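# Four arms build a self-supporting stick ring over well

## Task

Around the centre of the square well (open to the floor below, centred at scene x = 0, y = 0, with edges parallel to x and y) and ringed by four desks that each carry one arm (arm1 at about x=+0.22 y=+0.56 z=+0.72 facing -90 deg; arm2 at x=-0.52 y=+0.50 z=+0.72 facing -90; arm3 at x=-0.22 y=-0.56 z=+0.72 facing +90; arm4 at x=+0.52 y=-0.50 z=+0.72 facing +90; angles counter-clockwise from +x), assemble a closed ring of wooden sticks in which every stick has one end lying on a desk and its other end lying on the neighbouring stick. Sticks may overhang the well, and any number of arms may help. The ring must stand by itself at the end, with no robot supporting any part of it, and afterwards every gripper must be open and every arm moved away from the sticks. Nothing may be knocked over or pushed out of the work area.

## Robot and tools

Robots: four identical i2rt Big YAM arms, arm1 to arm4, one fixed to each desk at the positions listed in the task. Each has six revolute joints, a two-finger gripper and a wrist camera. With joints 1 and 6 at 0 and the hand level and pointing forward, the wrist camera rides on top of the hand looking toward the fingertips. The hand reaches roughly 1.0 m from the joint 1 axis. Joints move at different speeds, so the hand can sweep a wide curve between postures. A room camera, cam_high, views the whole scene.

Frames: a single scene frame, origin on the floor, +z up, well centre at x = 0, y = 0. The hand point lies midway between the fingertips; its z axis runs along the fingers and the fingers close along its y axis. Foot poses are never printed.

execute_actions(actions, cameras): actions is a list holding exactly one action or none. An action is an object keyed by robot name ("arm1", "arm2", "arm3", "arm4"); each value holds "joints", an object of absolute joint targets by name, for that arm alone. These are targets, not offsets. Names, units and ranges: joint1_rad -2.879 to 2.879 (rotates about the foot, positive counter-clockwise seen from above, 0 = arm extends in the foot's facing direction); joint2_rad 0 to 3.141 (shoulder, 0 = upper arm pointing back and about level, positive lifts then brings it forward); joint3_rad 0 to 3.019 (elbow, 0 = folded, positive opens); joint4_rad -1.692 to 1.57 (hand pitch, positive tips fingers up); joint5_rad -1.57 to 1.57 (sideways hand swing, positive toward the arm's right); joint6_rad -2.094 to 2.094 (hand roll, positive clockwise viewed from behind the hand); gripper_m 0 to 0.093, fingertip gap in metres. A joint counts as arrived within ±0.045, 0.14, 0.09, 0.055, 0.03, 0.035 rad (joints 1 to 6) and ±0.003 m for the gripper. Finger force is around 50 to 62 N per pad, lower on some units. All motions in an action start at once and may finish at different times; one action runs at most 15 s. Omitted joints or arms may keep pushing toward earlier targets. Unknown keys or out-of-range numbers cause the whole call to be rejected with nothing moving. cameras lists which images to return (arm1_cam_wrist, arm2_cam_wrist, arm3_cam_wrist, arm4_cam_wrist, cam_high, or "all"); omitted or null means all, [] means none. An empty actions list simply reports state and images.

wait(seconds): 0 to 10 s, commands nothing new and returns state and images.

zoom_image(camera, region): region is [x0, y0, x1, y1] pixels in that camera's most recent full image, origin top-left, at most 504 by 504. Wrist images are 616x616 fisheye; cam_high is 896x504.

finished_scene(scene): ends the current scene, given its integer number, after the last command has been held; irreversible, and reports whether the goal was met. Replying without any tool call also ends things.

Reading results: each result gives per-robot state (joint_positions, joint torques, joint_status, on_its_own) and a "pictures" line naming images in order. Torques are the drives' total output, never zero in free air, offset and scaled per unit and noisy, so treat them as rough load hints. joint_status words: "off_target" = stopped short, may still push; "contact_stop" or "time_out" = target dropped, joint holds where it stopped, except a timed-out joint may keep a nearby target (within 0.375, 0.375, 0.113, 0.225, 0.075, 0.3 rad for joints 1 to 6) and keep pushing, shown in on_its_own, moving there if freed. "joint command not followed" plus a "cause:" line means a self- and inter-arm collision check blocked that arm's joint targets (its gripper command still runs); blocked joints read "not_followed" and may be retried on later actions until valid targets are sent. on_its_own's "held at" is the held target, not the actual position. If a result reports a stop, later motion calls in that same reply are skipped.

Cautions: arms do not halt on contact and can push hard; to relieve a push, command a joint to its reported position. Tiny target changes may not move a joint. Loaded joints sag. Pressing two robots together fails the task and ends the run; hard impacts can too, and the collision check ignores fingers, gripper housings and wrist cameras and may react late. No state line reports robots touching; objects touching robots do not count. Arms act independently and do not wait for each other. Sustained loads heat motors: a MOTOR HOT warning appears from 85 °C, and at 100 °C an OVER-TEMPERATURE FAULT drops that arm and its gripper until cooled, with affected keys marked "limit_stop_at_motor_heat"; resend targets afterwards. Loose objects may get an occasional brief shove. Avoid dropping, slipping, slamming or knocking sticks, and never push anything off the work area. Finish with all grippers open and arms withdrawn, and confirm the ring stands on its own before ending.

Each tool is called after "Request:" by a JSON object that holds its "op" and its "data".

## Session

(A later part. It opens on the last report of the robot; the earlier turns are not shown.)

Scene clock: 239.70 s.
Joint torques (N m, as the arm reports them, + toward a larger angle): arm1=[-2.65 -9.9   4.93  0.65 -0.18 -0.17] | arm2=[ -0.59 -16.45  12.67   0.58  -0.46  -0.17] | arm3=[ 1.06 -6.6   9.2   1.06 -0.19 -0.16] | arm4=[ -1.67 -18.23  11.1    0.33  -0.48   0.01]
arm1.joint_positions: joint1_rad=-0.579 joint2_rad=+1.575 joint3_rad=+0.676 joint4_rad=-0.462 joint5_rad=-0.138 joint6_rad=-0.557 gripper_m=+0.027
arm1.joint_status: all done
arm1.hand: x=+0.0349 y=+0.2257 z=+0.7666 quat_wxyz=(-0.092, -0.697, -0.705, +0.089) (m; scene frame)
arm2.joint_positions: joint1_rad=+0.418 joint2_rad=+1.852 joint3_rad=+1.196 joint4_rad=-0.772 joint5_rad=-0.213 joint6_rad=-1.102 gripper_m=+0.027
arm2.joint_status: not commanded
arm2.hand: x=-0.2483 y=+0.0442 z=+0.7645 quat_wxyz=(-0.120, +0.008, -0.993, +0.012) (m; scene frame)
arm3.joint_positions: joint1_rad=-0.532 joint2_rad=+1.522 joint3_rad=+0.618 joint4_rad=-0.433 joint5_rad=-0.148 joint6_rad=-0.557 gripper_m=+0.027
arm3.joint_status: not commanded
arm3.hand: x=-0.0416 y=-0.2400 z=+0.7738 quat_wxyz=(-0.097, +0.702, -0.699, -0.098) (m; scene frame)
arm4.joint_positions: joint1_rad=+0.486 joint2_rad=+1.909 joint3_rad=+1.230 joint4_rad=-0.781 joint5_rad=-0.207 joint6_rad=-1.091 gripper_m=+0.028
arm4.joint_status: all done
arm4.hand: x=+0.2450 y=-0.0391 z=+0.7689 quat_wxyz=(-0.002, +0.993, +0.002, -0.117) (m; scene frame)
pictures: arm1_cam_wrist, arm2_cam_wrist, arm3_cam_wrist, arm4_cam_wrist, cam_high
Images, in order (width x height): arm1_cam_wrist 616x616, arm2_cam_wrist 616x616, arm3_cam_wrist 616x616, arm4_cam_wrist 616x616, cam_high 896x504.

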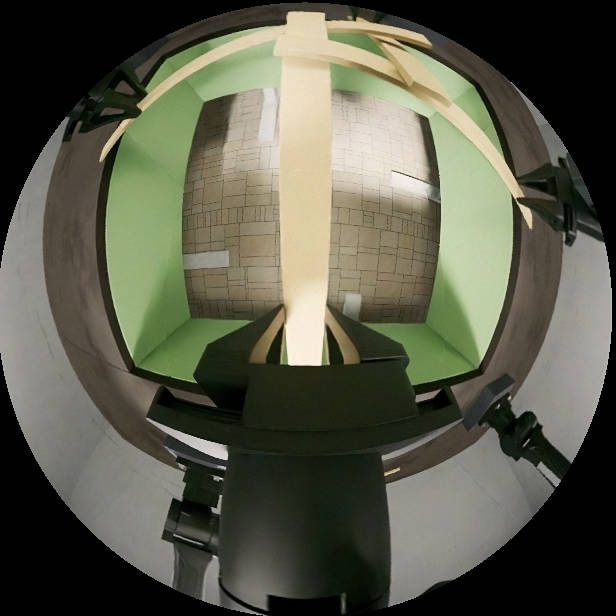

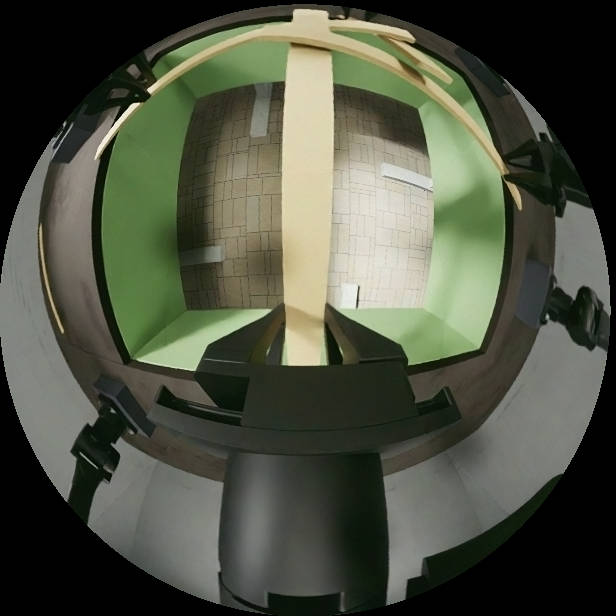

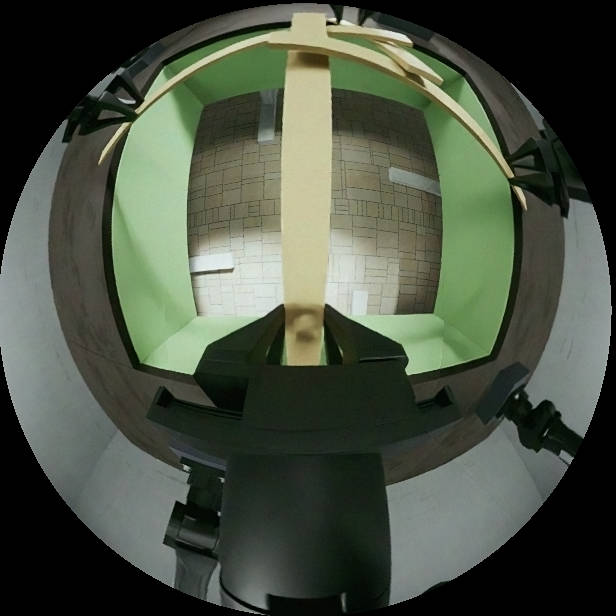

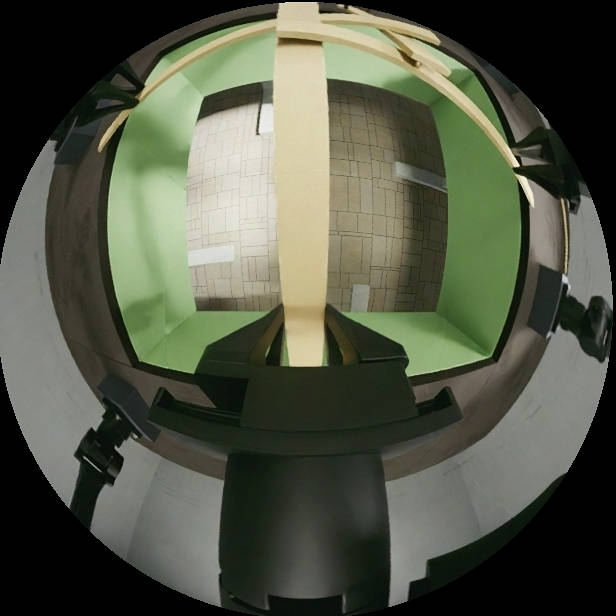

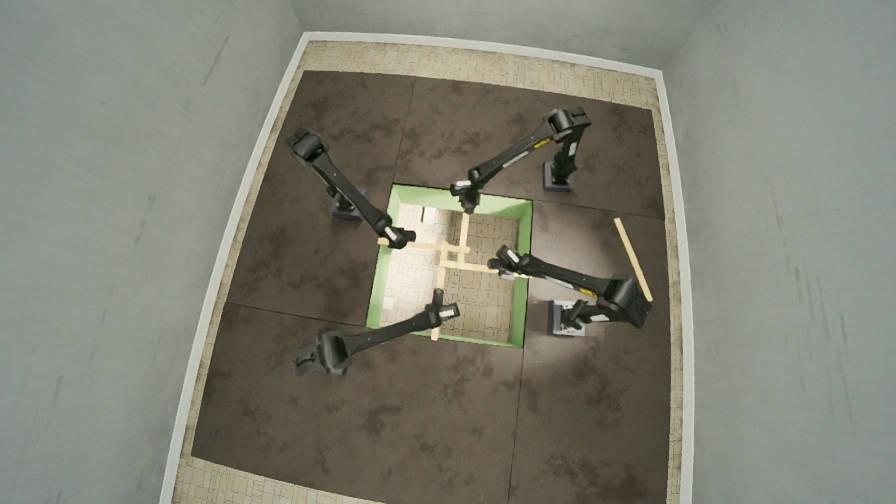

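Request:
{"op": "execute_actions", "data": {"actions": [{"arm1":{"joints":{"joint1_rad":-0.603,"joint3_rad":0.655}},"arm2":{"joints":{"joint2_rad":1.875}},"arm3":{"joints":{"joint2_rad":1.565}}}], "cameras": ["arm2_cam_wrist","arm4_cam_wrist","cam_high"]}}

Request:
{"op": "zoom_image", "data": {"camera": "cam_high", "region": [350,170,550,360]}}

Scene clock: 250.10 s.
Joint torques (N m, as the arm reports them, + toward a larger angle): arm1=[-2.66 -9.9   4.49  0.76 -0.16 -0.1 ] | arm2=[ -0.93 -16.34  12.77   0.53  -0.47  -0.19] | arm3=[ 0.99 -6.77  9.1   0.96 -0.21 -0.16] | arm4=[ -1.68 -18.1   11.11   0.31  -0.48   0.01]
arm1.joint_positions: joint1_rad=-0.595 joint2_rad=+1.575 joint3_rad=+0.658 joint4_rad=-0.462 joint5_rad=-0.138 joint6_rad=-0.559 gripper_m=+0.027
arm1.joint_status: all done
arm1.hand: x=+0.0348 y=+0.2370 z=+0.7614 quat_wxyz=(-0.089, -0.703, -0.701, +0.081) (m; scene frame)
arm2.joint_positions: joint1_rad=+0.418 joint2_rad=+1.862 joint3_rad=+1.196 joint4_rad=-0.772 joint5_rad=-0.213 joint6_rad=-1.102 gripper_m=+0.027
arm2.joint_status: all done
arm2.hand: x=-0.2490 y=+0.0455 z=+0.7591 quat_wxyz=(-0.118, +0.007, -0.993, +0.007) (m; scene frame)
arm3.joint_positions: joint1_rad=-0.532 joint2_rad=+1.534 joint3_rad=+0.618 joint4_rad=-0.433 joint5_rad=-0.148 joint6_rad=-0.558 gripper_m=+0.027
arm3.joint_status: all done
arm3.hand: x=-0.0427 y=-0.2416 z=+0.7696 quat_wxyz=(-0.092, +0.703, -0.699, -0.096) (m; scene frame)
arm4.joint_positions: joint1_rad=+0.486 joint2_rad=+1.909 joint3_rad=+1.230 joint4_rad=-0.781 joint5_rad=-0.207 joint6_rad=-1.091 gripper_m=+0.028
arm4.joint_status: not commanded
arm4.hand: x=+0.2450 y=-0.0391 z=+0.7689 quat_wxyz=(-0.002, +0.993, +0.002, -0.117) (m; scene frame)
pictures: arm2_cam_wrist, arm4_cam_wrist, cam_high
Images, in order (width x height): arm2_cam_wrist 616x616, arm4_cam_wrist 616x616, cam_high 896x504.

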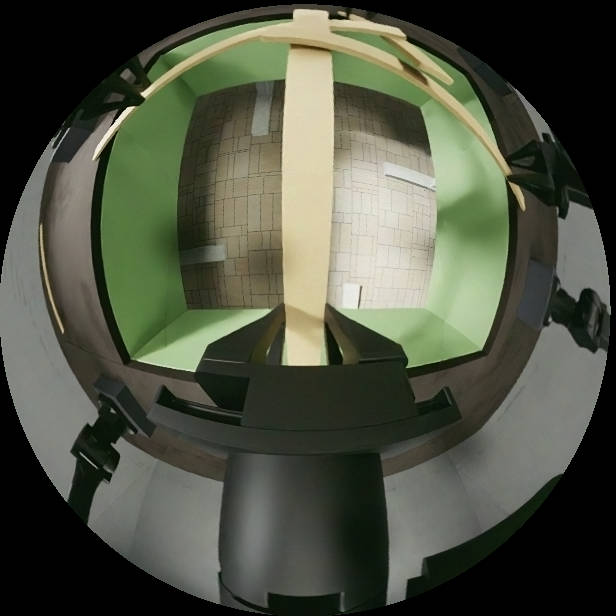

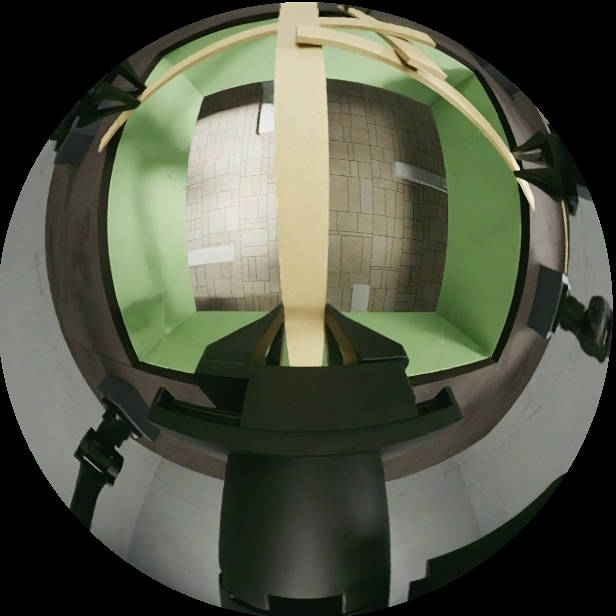

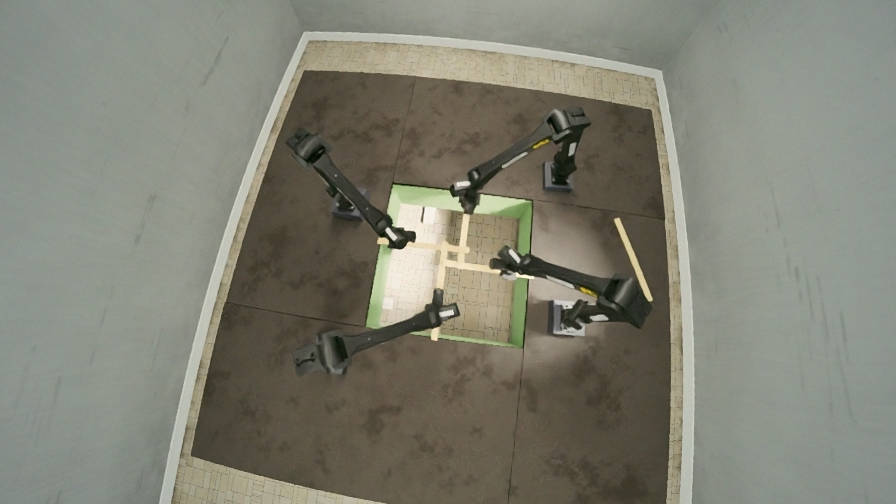

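Region (350, 170, 550, 360) of cam_high's 896x504 image, scaled by 2.520, with more detail than that image has; it fills the top 479 rows of this view, and the rest is white.

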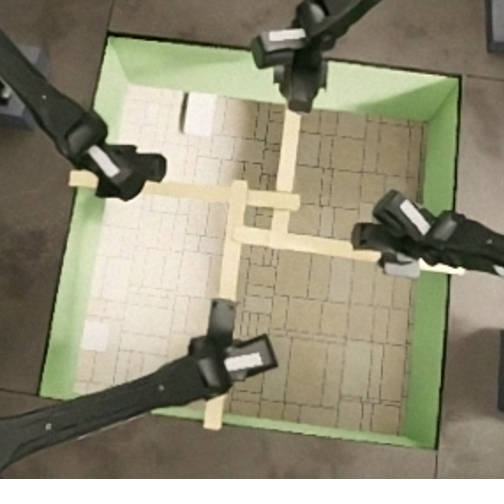

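Request:
{"op": "execute_actions", "data": {"actions": [{"arm4":{"joints":{"joint6_rad":-1.035}}}], "cameras": ["arm4_cam_wrist"]}}

Request:
{"op": "execute_actions", "data": {"actions": [{"arm1":{"joints":{"gripper_m":0.04}},"arm3":{"joints":{"gripper_m":0.04}}}]}}

Scene clock: 259.07 s.
Joint torques (N m, as the arm reports them, + toward a larger angle): arm1=[ -2.81 -10.21   4.59   0.76  -0.17  -0.11] | arm2=[ -0.6  -15.98  12.64   0.49  -0.47  -0.19] | arm3=[ 1.05 -7.06  9.18  1.01 -0.2  -0.17] | arm4=[ -1.51 -18.5   11.12   0.32  -0.47   0.23]
arm1.joint_positions: joint1_rad=-0.595 joint2_rad=+1.575 joint3_rad=+0.658 joint4_rad=-0.462 joint5_rad=-0.138 joint6_rad=-0.559 gripper_m=+0.027
arm1.joint_status: not commanded
arm1.hand: x=+0.0348 y=+0.2370 z=+0.7614 quat_wxyz=(-0.089, -0.703, -0.701, +0.081) (m; scene frame)
arm2.joint_positions: joint1_rad=+0.418 joint2_rad=+1.862 joint3_rad=+1.196 joint4_rad=-0.772 joint5_rad=-0.213 joint6_rad=-1.102 gripper_m=+0.027
arm2.joint_status: not commanded
arm2.hand: x=-0.2490 y=+0.0455 z=+0.7591 quat_wxyz=(-0.118, +0.007, -0.993, +0.007) (m; scene frame)
arm3.joint_positions: joint1_rad=-0.532 joint2_rad=+1.534 joint3_rad=+0.618 joint4_rad=-0.433 joint5_rad=-0.148 joint6_rad=-0.558 gripper_m=+0.027
arm3.joint_status: not commanded
arm3.hand: x=-0.0427 y=-0.2416 z=+0.7696 quat_wxyz=(-0.092, +0.703, -0.699, -0.096) (m; scene frame)
arm4.joint_positions: joint1_rad=+0.486 joint2_rad=+1.909 joint3_rad=+1.230 joint4_rad=-0.781 joint5_rad=-0.207 joint6_rad=-1.057 gripper_m=+0.028
arm4.joint_status: all done
arm4.hand: x=+0.2450 y=-0.0391 z=+0.7689 quat_wxyz=(+0.000, +0.993, -0.015, -0.117) (m; scene frame)
pictures: arm4_cam_wrist
Images, in order (width x height): arm4_cam_wrist 616x616.

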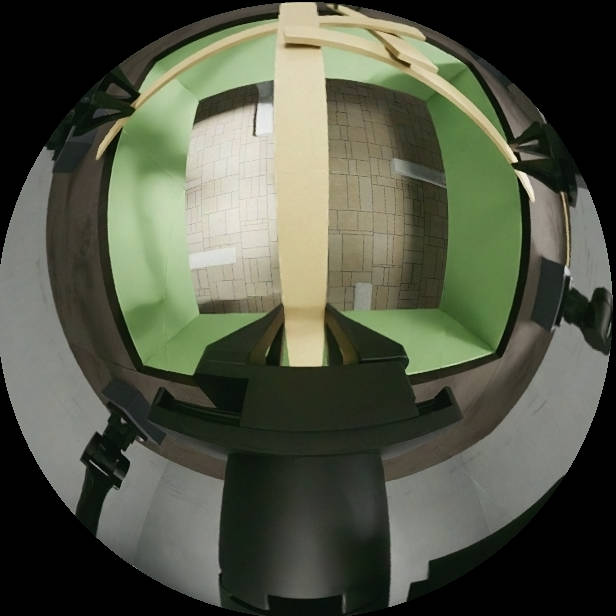

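Scene clock: 259.67 s.
Joint torques (N m, as the arm reports them, + toward a larger angle): arm1=[-2.36 -9.87  4.53  0.73 -0.16 -0.12] | arm2=[ -0.63 -16.3   12.72   0.55  -0.41  -0.19] | arm3=[ 0.86 -7.26  9.06  0.97 -0.21 -0.17] | arm4=[ -1.65 -18.37  11.04   0.32  -0.47   0.14]
arm1.joint_positions: joint1_rad=-0.595 joint2_rad=+1.575 joint3_rad=+0.658 joint4_rad=-0.462 joint5_rad=-0.138 joint6_rad=-0.559 gripper_m=+0.040
arm1.joint_status: all done
arm1.hand: x=+0.0348 y=+0.2370 z=+0.7614 quat_wxyz=(-0.089, -0.703, -0.701, +0.081) (m; scene frame)
arm2.joint_positions: joint1_rad=+0.418 joint2_rad=+1.862 joint3_rad=+1.196 joint4_rad=-0.772 joint5_rad=-0.214 joint6_rad=-1.102 gripper_m=+0.027
arm2.joint_status: not commanded
arm2.hand: x=-0.2488 y=+0.0456 z=+0.7591 quat_wxyz=(-0.118, +0.007, -0.993, +0.007) (m; scene frame)
arm3.joint_positions: joint1_rad=-0.532 joint2_rad=+1.534 joint3_rad=+0.618 joint4_rad=-0.433 joint5_rad=-0.148 joint6_rad=-0.558 gripper_m=+0.040
arm3.joint_status: all done
arm3.hand: x=-0.0427 y=-0.2416 z=+0.7696 quat_wxyz=(-0.092, +0.703, -0.699, -0.096) (m; scene frame)
arm4.joint_positions: joint1_rad=+0.485 joint2_rad=+1.909 joint3_rad=+1.230 joint4_rad=-0.781 joint5_rad=-0.207 joint6_rad=-1.048 gripper_m=+0.028
arm4.joint_status: not commanded
arm4.hand: x=+0.2452 y=-0.0391 z=+0.7687 quat_wxyz=(+0.001, +0.993, -0.019, -0.117) (m; scene frame)
pictures: arm1_cam_wrist, arm2_cam_wrist, arm3_cam_wrist, arm4_cam_wrist, cam_high
Images, in order (width x height): arm1_cam_wrist 616x616, arm2_cam_wrist 616x616, arm3_cam_wrist 616x616, arm4_cam_wrist 616x616, cam_high 896x504.

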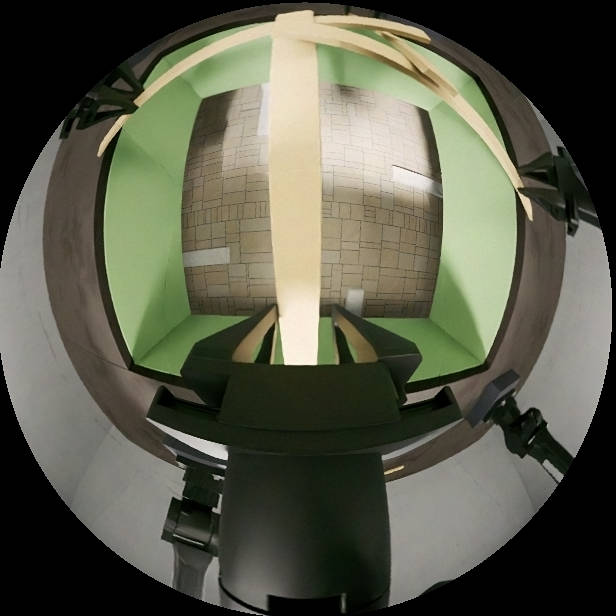

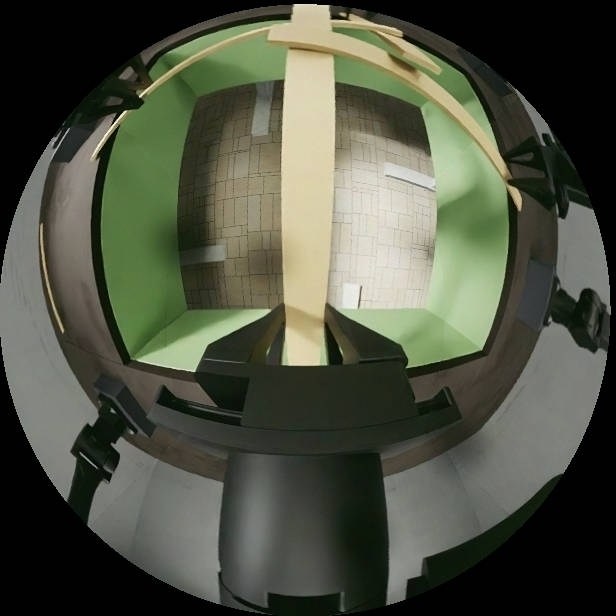

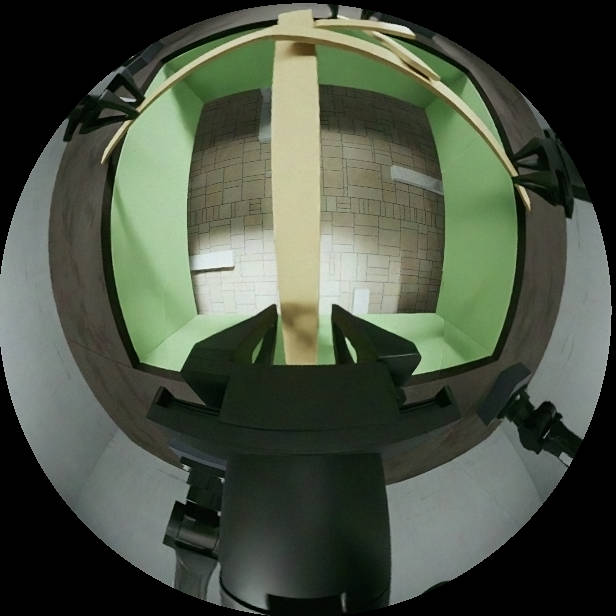

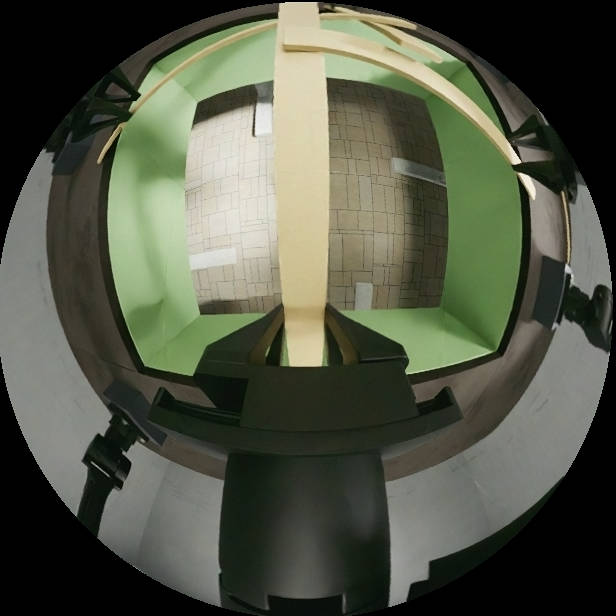

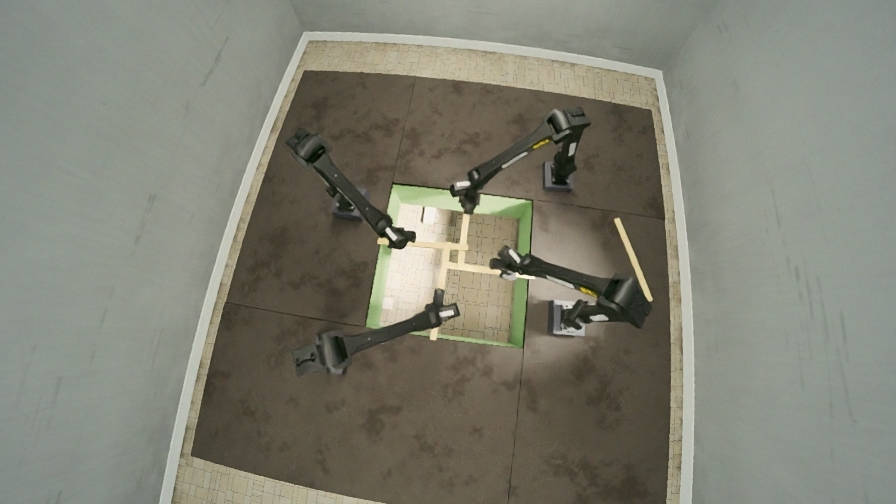

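Request:
{"op": "zoom_image", "data": {"camera": "cam_high", "region": [410,215,510,300]}}

Request:
{"op": "zoom_image", "data": {"camera": "arm3_cam_wrist", "region": [200,0,460,110]}}

Request:
{"op": "zoom_image", "data": {"camera": "arm1_cam_wrist", "region": [200,0,460,110]}}

Region (410, 215, 510, 300) of cam_high's 896x504 image, scaled by 5.040, with more detail than that image has; it fills the top 428 rows of this view, and the rest is white.

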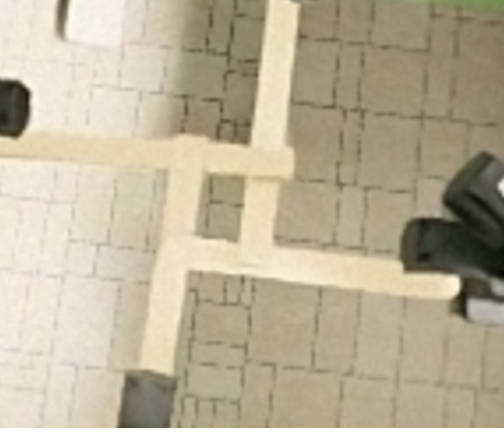

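Region (200, 0, 460, 110) of arm3_cam_wrist's 616x616 image, scaled by 1.938, with more detail than that image has; it fills the top 213 rows of this view, and the rest is white.

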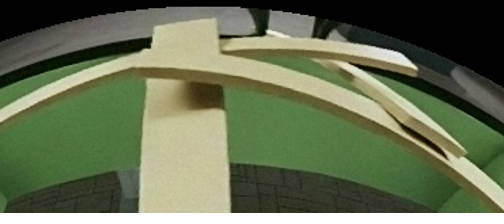

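Region (200, 0, 460, 110) of arm1_cam_wrist's 616x616 image, scaled by 1.938, with more detail than that image has; it fills the top 213 rows of this view, and the rest is white.

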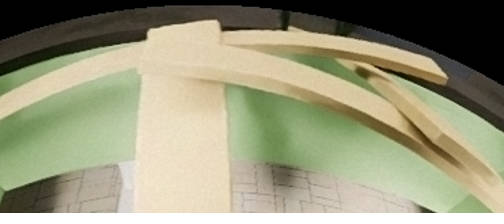

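Request:
{"op": "execute_actions", "data": {"actions": [{"arm2":{"joints":{"joint5_rad":-0.18,"joint2_rad":1.885}},"arm4":{"joints":{"joint5_rad":-0.175,"joint2_rad":1.955}}}], "cameras": ["arm1_cam_wrist","arm3_cam_wrist"]}}

Request:
{"op": "execute_actions", "data": {"actions": [{"arm2":{"joints":{"gripper_m":0.034}},"arm4":{"joints":{"gripper_m":0.034}}}]}}

Request:
{"op": "zoom_image", "data": {"camera": "cam_high", "region": [350,170,550,360]}}

Scene clock: 273.73 s.
Joint torques (N m, as the arm reports them, + toward a larger angle): arm1=[-2.2  -9.92  4.53  0.83 -0.17 -0.12] | arm2=[ -0.54 -15.9   12.61   0.53  -0.19  -0.18] | arm3=[ 1.11 -6.73  9.15  0.99 -0.21 -0.17] | arm4=[ -1.76 -18.47  10.95   0.31  -0.24   0.15]
arm1.joint_positions: joint1_rad=-0.595 joint2_rad=+1.575 joint3_rad=+0.658 joint4_rad=-0.462 joint5_rad=-0.138 joint6_rad=-0.559 gripper_m=+0.040
arm1.joint_status: not commanded
arm1.hand: x=+0.0348 y=+0.2370 z=+0.7614 quat_wxyz=(-0.089, -0.703, -0.701, +0.081) (m; scene frame)
arm2.joint_positions: joint1_rad=+0.418 joint2_rad=+1.870 joint3_rad=+1.196 joint4_rad=-0.772 joint5_rad=-0.181 joint6_rad=-1.102 gripper_m=+0.027
arm2.joint_status: all done
arm2.hand: x=-0.2542 y=+0.0439 z=+0.7544 quat_wxyz=(-0.102, +0.006, -0.995, +0.011) (m; scene frame)
arm3.joint_positions: joint1_rad=-0.532 joint2_rad=+1.534 joint3_rad=+0.618 joint4_rad=-0.433 joint5_rad=-0.148 joint6_rad=-0.558 gripper_m=+0.040
arm3.joint_status: not commanded
arm3.hand: x=-0.0427 y=-0.2416 z=+0.7696 quat_wxyz=(-0.092, +0.703, -0.699, -0.096) (m; scene frame)
arm4.joint_positions: joint1_rad=+0.485 joint2_rad=+1.924 joint3_rad=+1.230 joint4_rad=-0.781 joint5_rad=-0.175 joint6_rad=-1.047 gripper_m=+0.028
arm4.joint_status: all done
arm4.hand: x=+0.2508 y=-0.0385 z=+0.7603 quat_wxyz=(+0.000, +0.995, -0.021, -0.100) (m; scene frame)
pictures: arm1_cam_wrist, arm3_cam_wrist
Images, in order (width x height): arm1_cam_wrist 616x616, arm3_cam_wrist 616x616.

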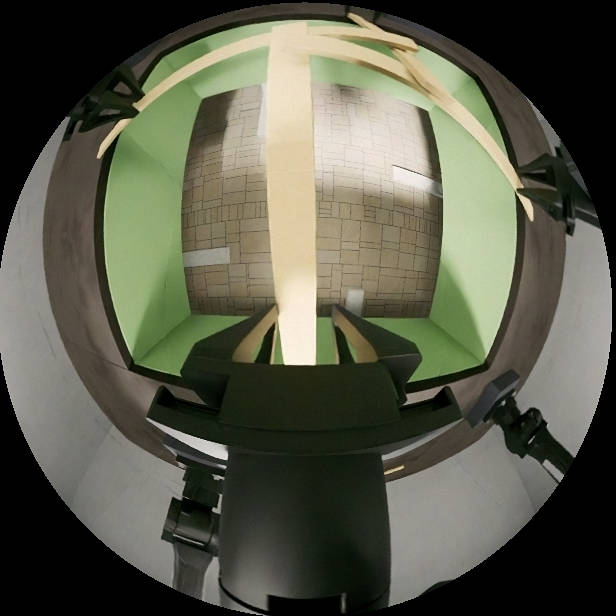

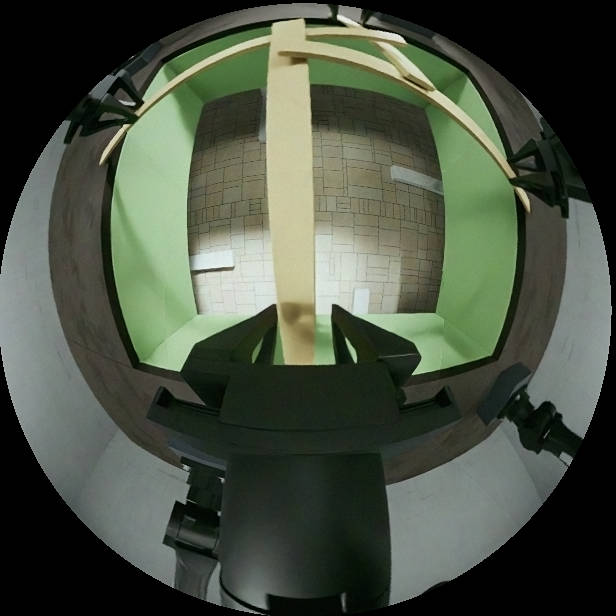

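Scene clock: 274.30 s.
Joint torques (N m, as the arm reports them, + toward a larger angle): arm1=[-2.48 -9.53  4.52  0.64 -0.16 -0.13] | arm2=[ -0.62 -15.92  12.34   0.47  -0.18  -0.18] | arm3=[ 0.87 -7.15  9.07  1.   -0.22 -0.14] | arm4=[ -1.56 -18.49  10.78   0.28  -0.24   0.15]
arm1.joint_positions: joint1_rad=-0.595 joint2_rad=+1.575 joint3_rad=+0.658 joint4_rad=-0.462 joint5_rad=-0.138 joint6_rad=-0.559 gripper_m=+0.040
arm1.joint_status: not commanded
arm1.hand: x=+0.0348 y=+0.2370 z=+0.7614 quat_wxyz=(-0.089, -0.703, -0.701, +0.081) (m; scene frame)
arm2.joint_positions: joint1_rad=+0.418 joint2_rad=+1.870 joint3_rad=+1.199 joint4_rad=-0.772 joint5_rad=-0.181 joint6_rad=-1.102 gripper_m=+0.034
arm2.joint_status: all done
arm2.hand: x=-0.2537 y=+0.0429 z=+0.7552 quat_wxyz=(-0.102, +0.006, -0.995, +0.012) (m; scene frame)
arm3.joint_positions: joint1_rad=-0.532 joint2_rad=+1.534 joint3_rad=+0.618 joint4_rad=-0.433 joint5_rad=-0.148 joint6_rad=-0.558 gripper_m=+0.040
arm3.joint_status: not commanded
arm3.hand: x=-0.0427 y=-0.2416 z=+0.7696 quat_wxyz=(-0.092, +0.703, -0.699, -0.096) (m; scene frame)
arm4.joint_positions: joint1_rad=+0.485 joint2_rad=+1.924 joint3_rad=+1.233 joint4_rad=-0.781 joint5_rad=-0.175 joint6_rad=-1.047 gripper_m=+0.034
arm4.joint_status: all done
arm4.hand: x=+0.2502 y=-0.0372 z=+0.7613 quat_wxyz=(-0.001, +0.995, -0.021, -0.100) (m; scene frame)
pictures: arm1_cam_wrist, arm2_cam_wrist, arm3_cam_wrist, arm4_cam_wrist, cam_high
Images, in order (width x height): arm1_cam_wrist 616x616, arm2_cam_wrist 616x616, arm3_cam_wrist 616x616, arm4_cam_wrist 616x616, cam_high 896x504.

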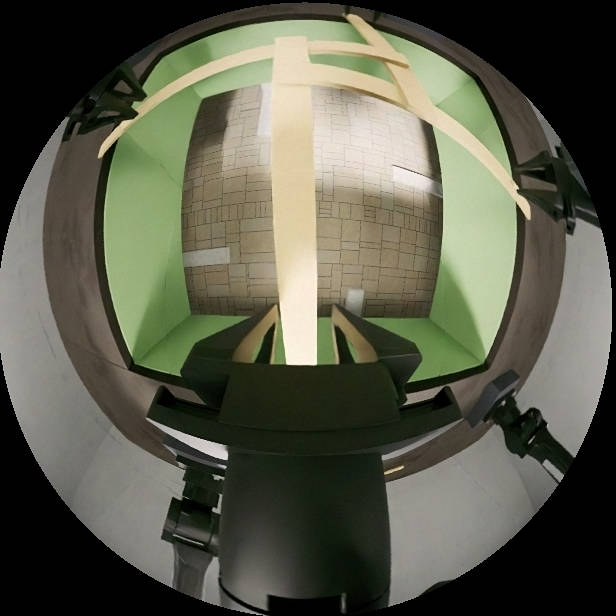

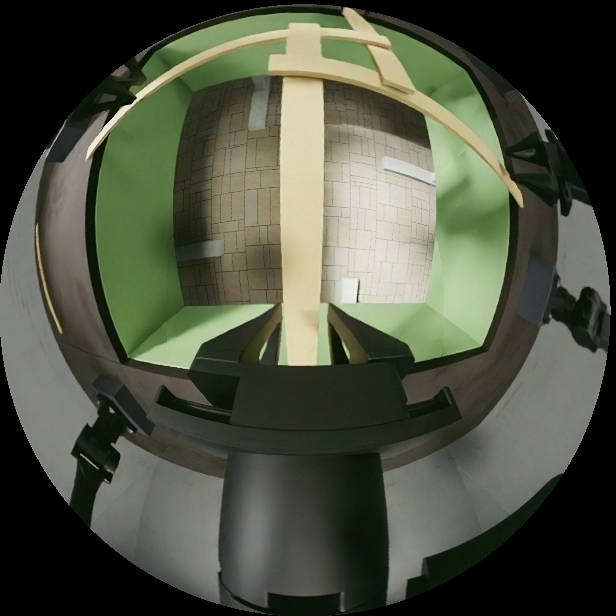

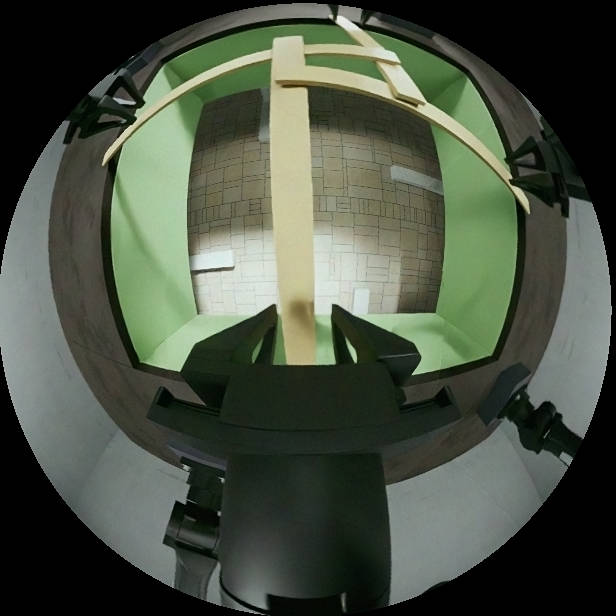

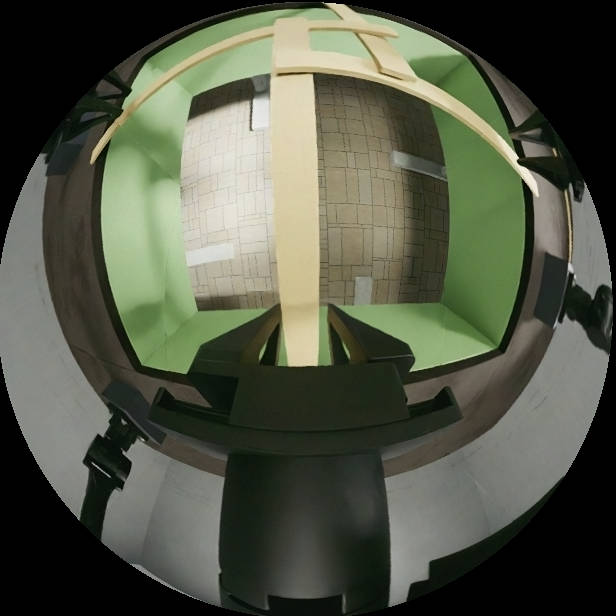

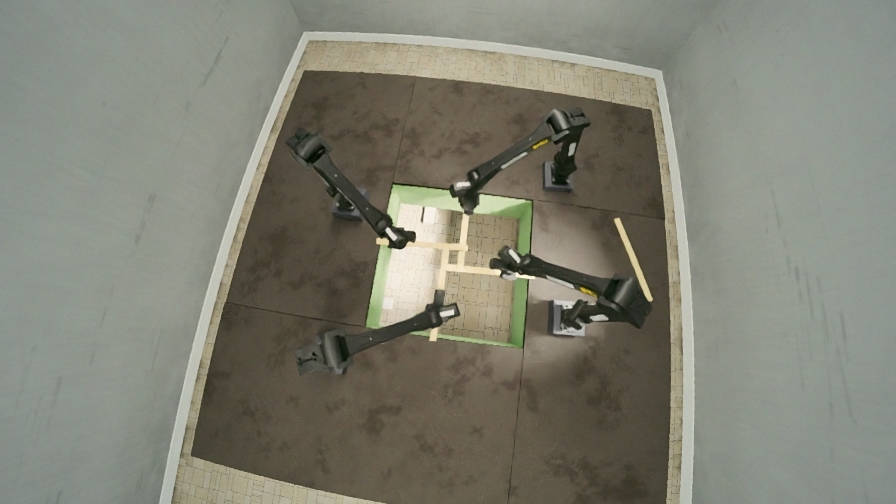

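Region (350, 170, 550, 360) of cam_high's 896x504 image, scaled by 2.520, with more detail than that image has; it fills the top 479 rows of this view, and the rest is white.

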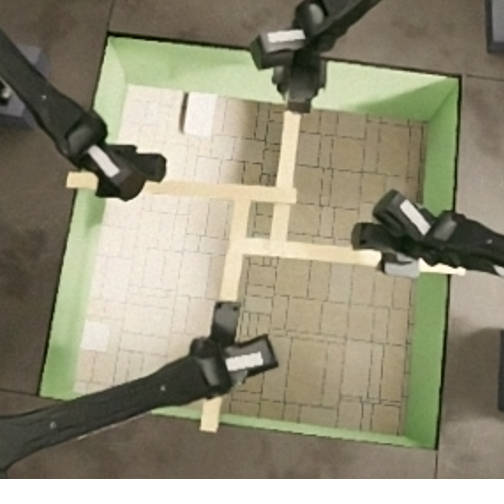

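It stands (at a much lower slope than I held). Open and retreat.

Request:
{"op": "execute_actions", "data": {"actions": [{"arm1":{"joints":{"gripper_m":0.08}},"arm2":{"joints":{"gripper_m":0.08}},"arm3":{"joints":{"gripper_m":0.08}},"arm4":{"joints":{"gripper_m":0.08}}}], "cameras": []}}

Request:
{"op": "execute_actions", "data": {"actions": [{"arm1":{"joints":{"joint2_rad":1.0,"joint4_rad":-1.0}},"arm2":{"joints":{"joint2_rad":1.3,"joint4_rad":-1.3}},"arm3":{"joints":{"joint2_rad":1.0,"joint4_rad":-1.0}},"arm4":{"joints":{"joint2_rad":1.3,"joint4_rad":-1.35}}}], "cameras": ["cam_high","arm1_cam_wrist"]}}

Scene clock: 283.57 s.
Joint torques (N m, as the arm reports them, + toward a larger angle): arm1=[-2.65 -9.94  4.68  0.72 -0.14 -0.14] | arm2=[ -0.94 -15.84  12.44   0.51  -0.17  -0.19] | arm3=[ 0.97 -6.81  9.12  0.97 -0.21 -0.15] | arm4=[ -1.66 -18.6   10.77   0.34  -0.24   0.13]
arm1.joint_positions: joint1_rad=-0.595 joint2_rad=+1.575 joint3_rad=+0.658 joint4_rad=-0.462 joint5_rad=-0.138 joint6_rad=-0.559 gripper_m=+0.080
arm1.joint_status: all done
arm1.hand: x=+0.0348 y=+0.2370 z=+0.7614 quat_wxyz=(-0.089, -0.703, -0.701, +0.081) (m; scene frame)
arm2.joint_positions: joint1_rad=+0.418 joint2_rad=+1.870 joint3_rad=+1.199 joint4_rad=-0.772 joint5_rad=-0.181 joint6_rad=-1.102 gripper_m=+0.080
arm2.joint_status: all done
arm2.hand: x=-0.2537 y=+0.0429 z=+0.7552 quat_wxyz=(-0.102, +0.006, -0.995, +0.012) (m; scene frame)
arm3.joint_positions: joint1_rad=-0.532 joint2_rad=+1.534 joint3_rad=+0.618 joint4_rad=-0.433 joint5_rad=-0.148 joint6_rad=-0.558 gripper_m=+0.080
arm3.joint_status: all done
arm3.hand: x=-0.0427 y=-0.2416 z=+0.7696 quat_wxyz=(-0.092, +0.703, -0.699, -0.096) (m; scene frame)
arm4.joint_positions: joint1_rad=+0.485 joint2_rad=+1.924 joint3_rad=+1.233 joint4_rad=-0.781 joint5_rad=-0.175 joint6_rad=-1.046 gripper_m=+0.080
arm4.joint_status: all done
arm4.hand: x=+0.2502 y=-0.0372 z=+0.7613 quat_wxyz=(-0.001, +0.995, -0.021, -0.100) (m; scene frame)
pictures: none
No camera images: the call's "cameras" was empty. Leave "cameras" out to get every camera's image.

Scene clock: 285.00 s.
Joint torques (N m, as the arm reports them, + toward a larger angle): arm1=[-2.28 -4.27  7.38 -0.21 -0.14 -0.12] | arm2=[-0.83 -9.23 12.97  0.55 -0.16 -0.17] | arm3=[ 0.93 -4.26 12.32  0.68 -0.2  -0.14] | arm4=[ -1.45 -10.31  11.3    0.32  -0.24   0.14]
arm1.joint_positions: joint1_rad=-0.595 joint2_rad=+0.997 joint3_rad=+0.657 joint4_rad=-0.982 joint5_rad=-0.138 joint6_rad=-0.559 gripper_m=+0.080
arm1.joint_status: all done
arm1.hand: x=+0.0767 y=+0.3019 z=+0.9164 quat_wxyz=(-0.095, -0.700, -0.700, +0.108) (m; scene frame)
arm2.joint_positions: joint1_rad=+0.418 joint2_rad=+1.288 joint3_rad=+1.217 joint4_rad=-1.288 joint5_rad=-0.181 joint6_rad=-1.102 gripper_m=+0.080
arm2.joint_status: all done
arm2.hand: x=-0.3023 y=+0.1435 z=+1.0112 quat_wxyz=(-0.121, +0.010, -0.991, +0.049) (m; scene frame)
arm3.joint_positions: joint1_rad=-0.532 joint2_rad=+1.002 joint3_rad=+0.618 joint4_rad=-0.988 joint5_rad=-0.148 joint6_rad=-0.558 gripper_m=+0.080
arm3.joint_status: all done
arm3.hand: x=-0.0882 y=-0.3129 z=+0.9034 quat_wxyz=(-0.081, +0.703, -0.701, -0.094) (m; scene frame)
arm4.joint_positions: joint1_rad=+0.485 joint2_rad=+1.275 joint3_rad=+1.254 joint4_rad=-1.341 joint5_rad=-0.175 joint6_rad=-1.046 gripper_m=+0.080
arm4.joint_status: all done
arm4.hand: x=+0.3075 y=-0.1493 z=+1.0510 quat_wxyz=(-0.050, +0.991, -0.017, -0.126) (m; scene frame)
pictures: arm1_cam_wrist, cam_high
Images, in order (width x height): arm1_cam_wrist 616x616, cam_high 896x504.

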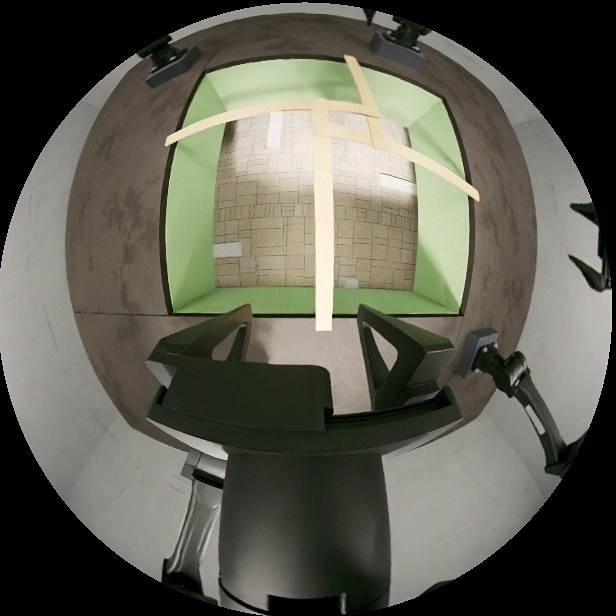

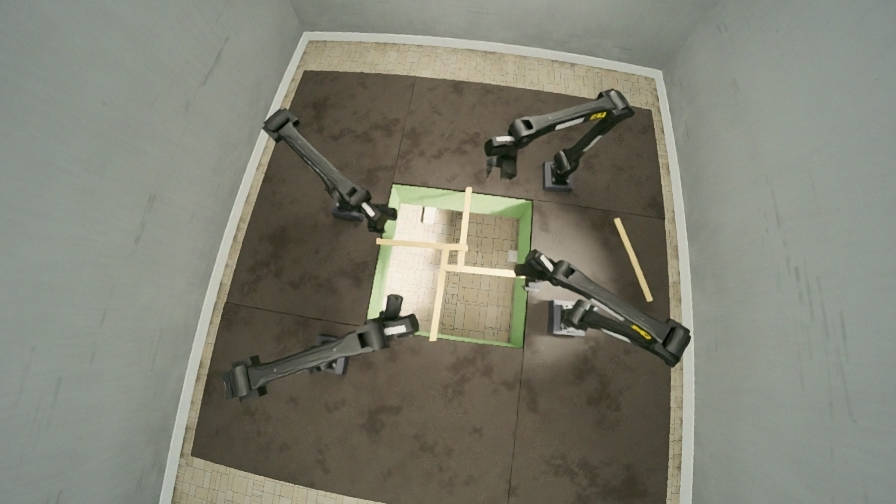

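Request:
{"op": "finished_scene", "data": {"scene": 1}}

The scene is finished: the task was done.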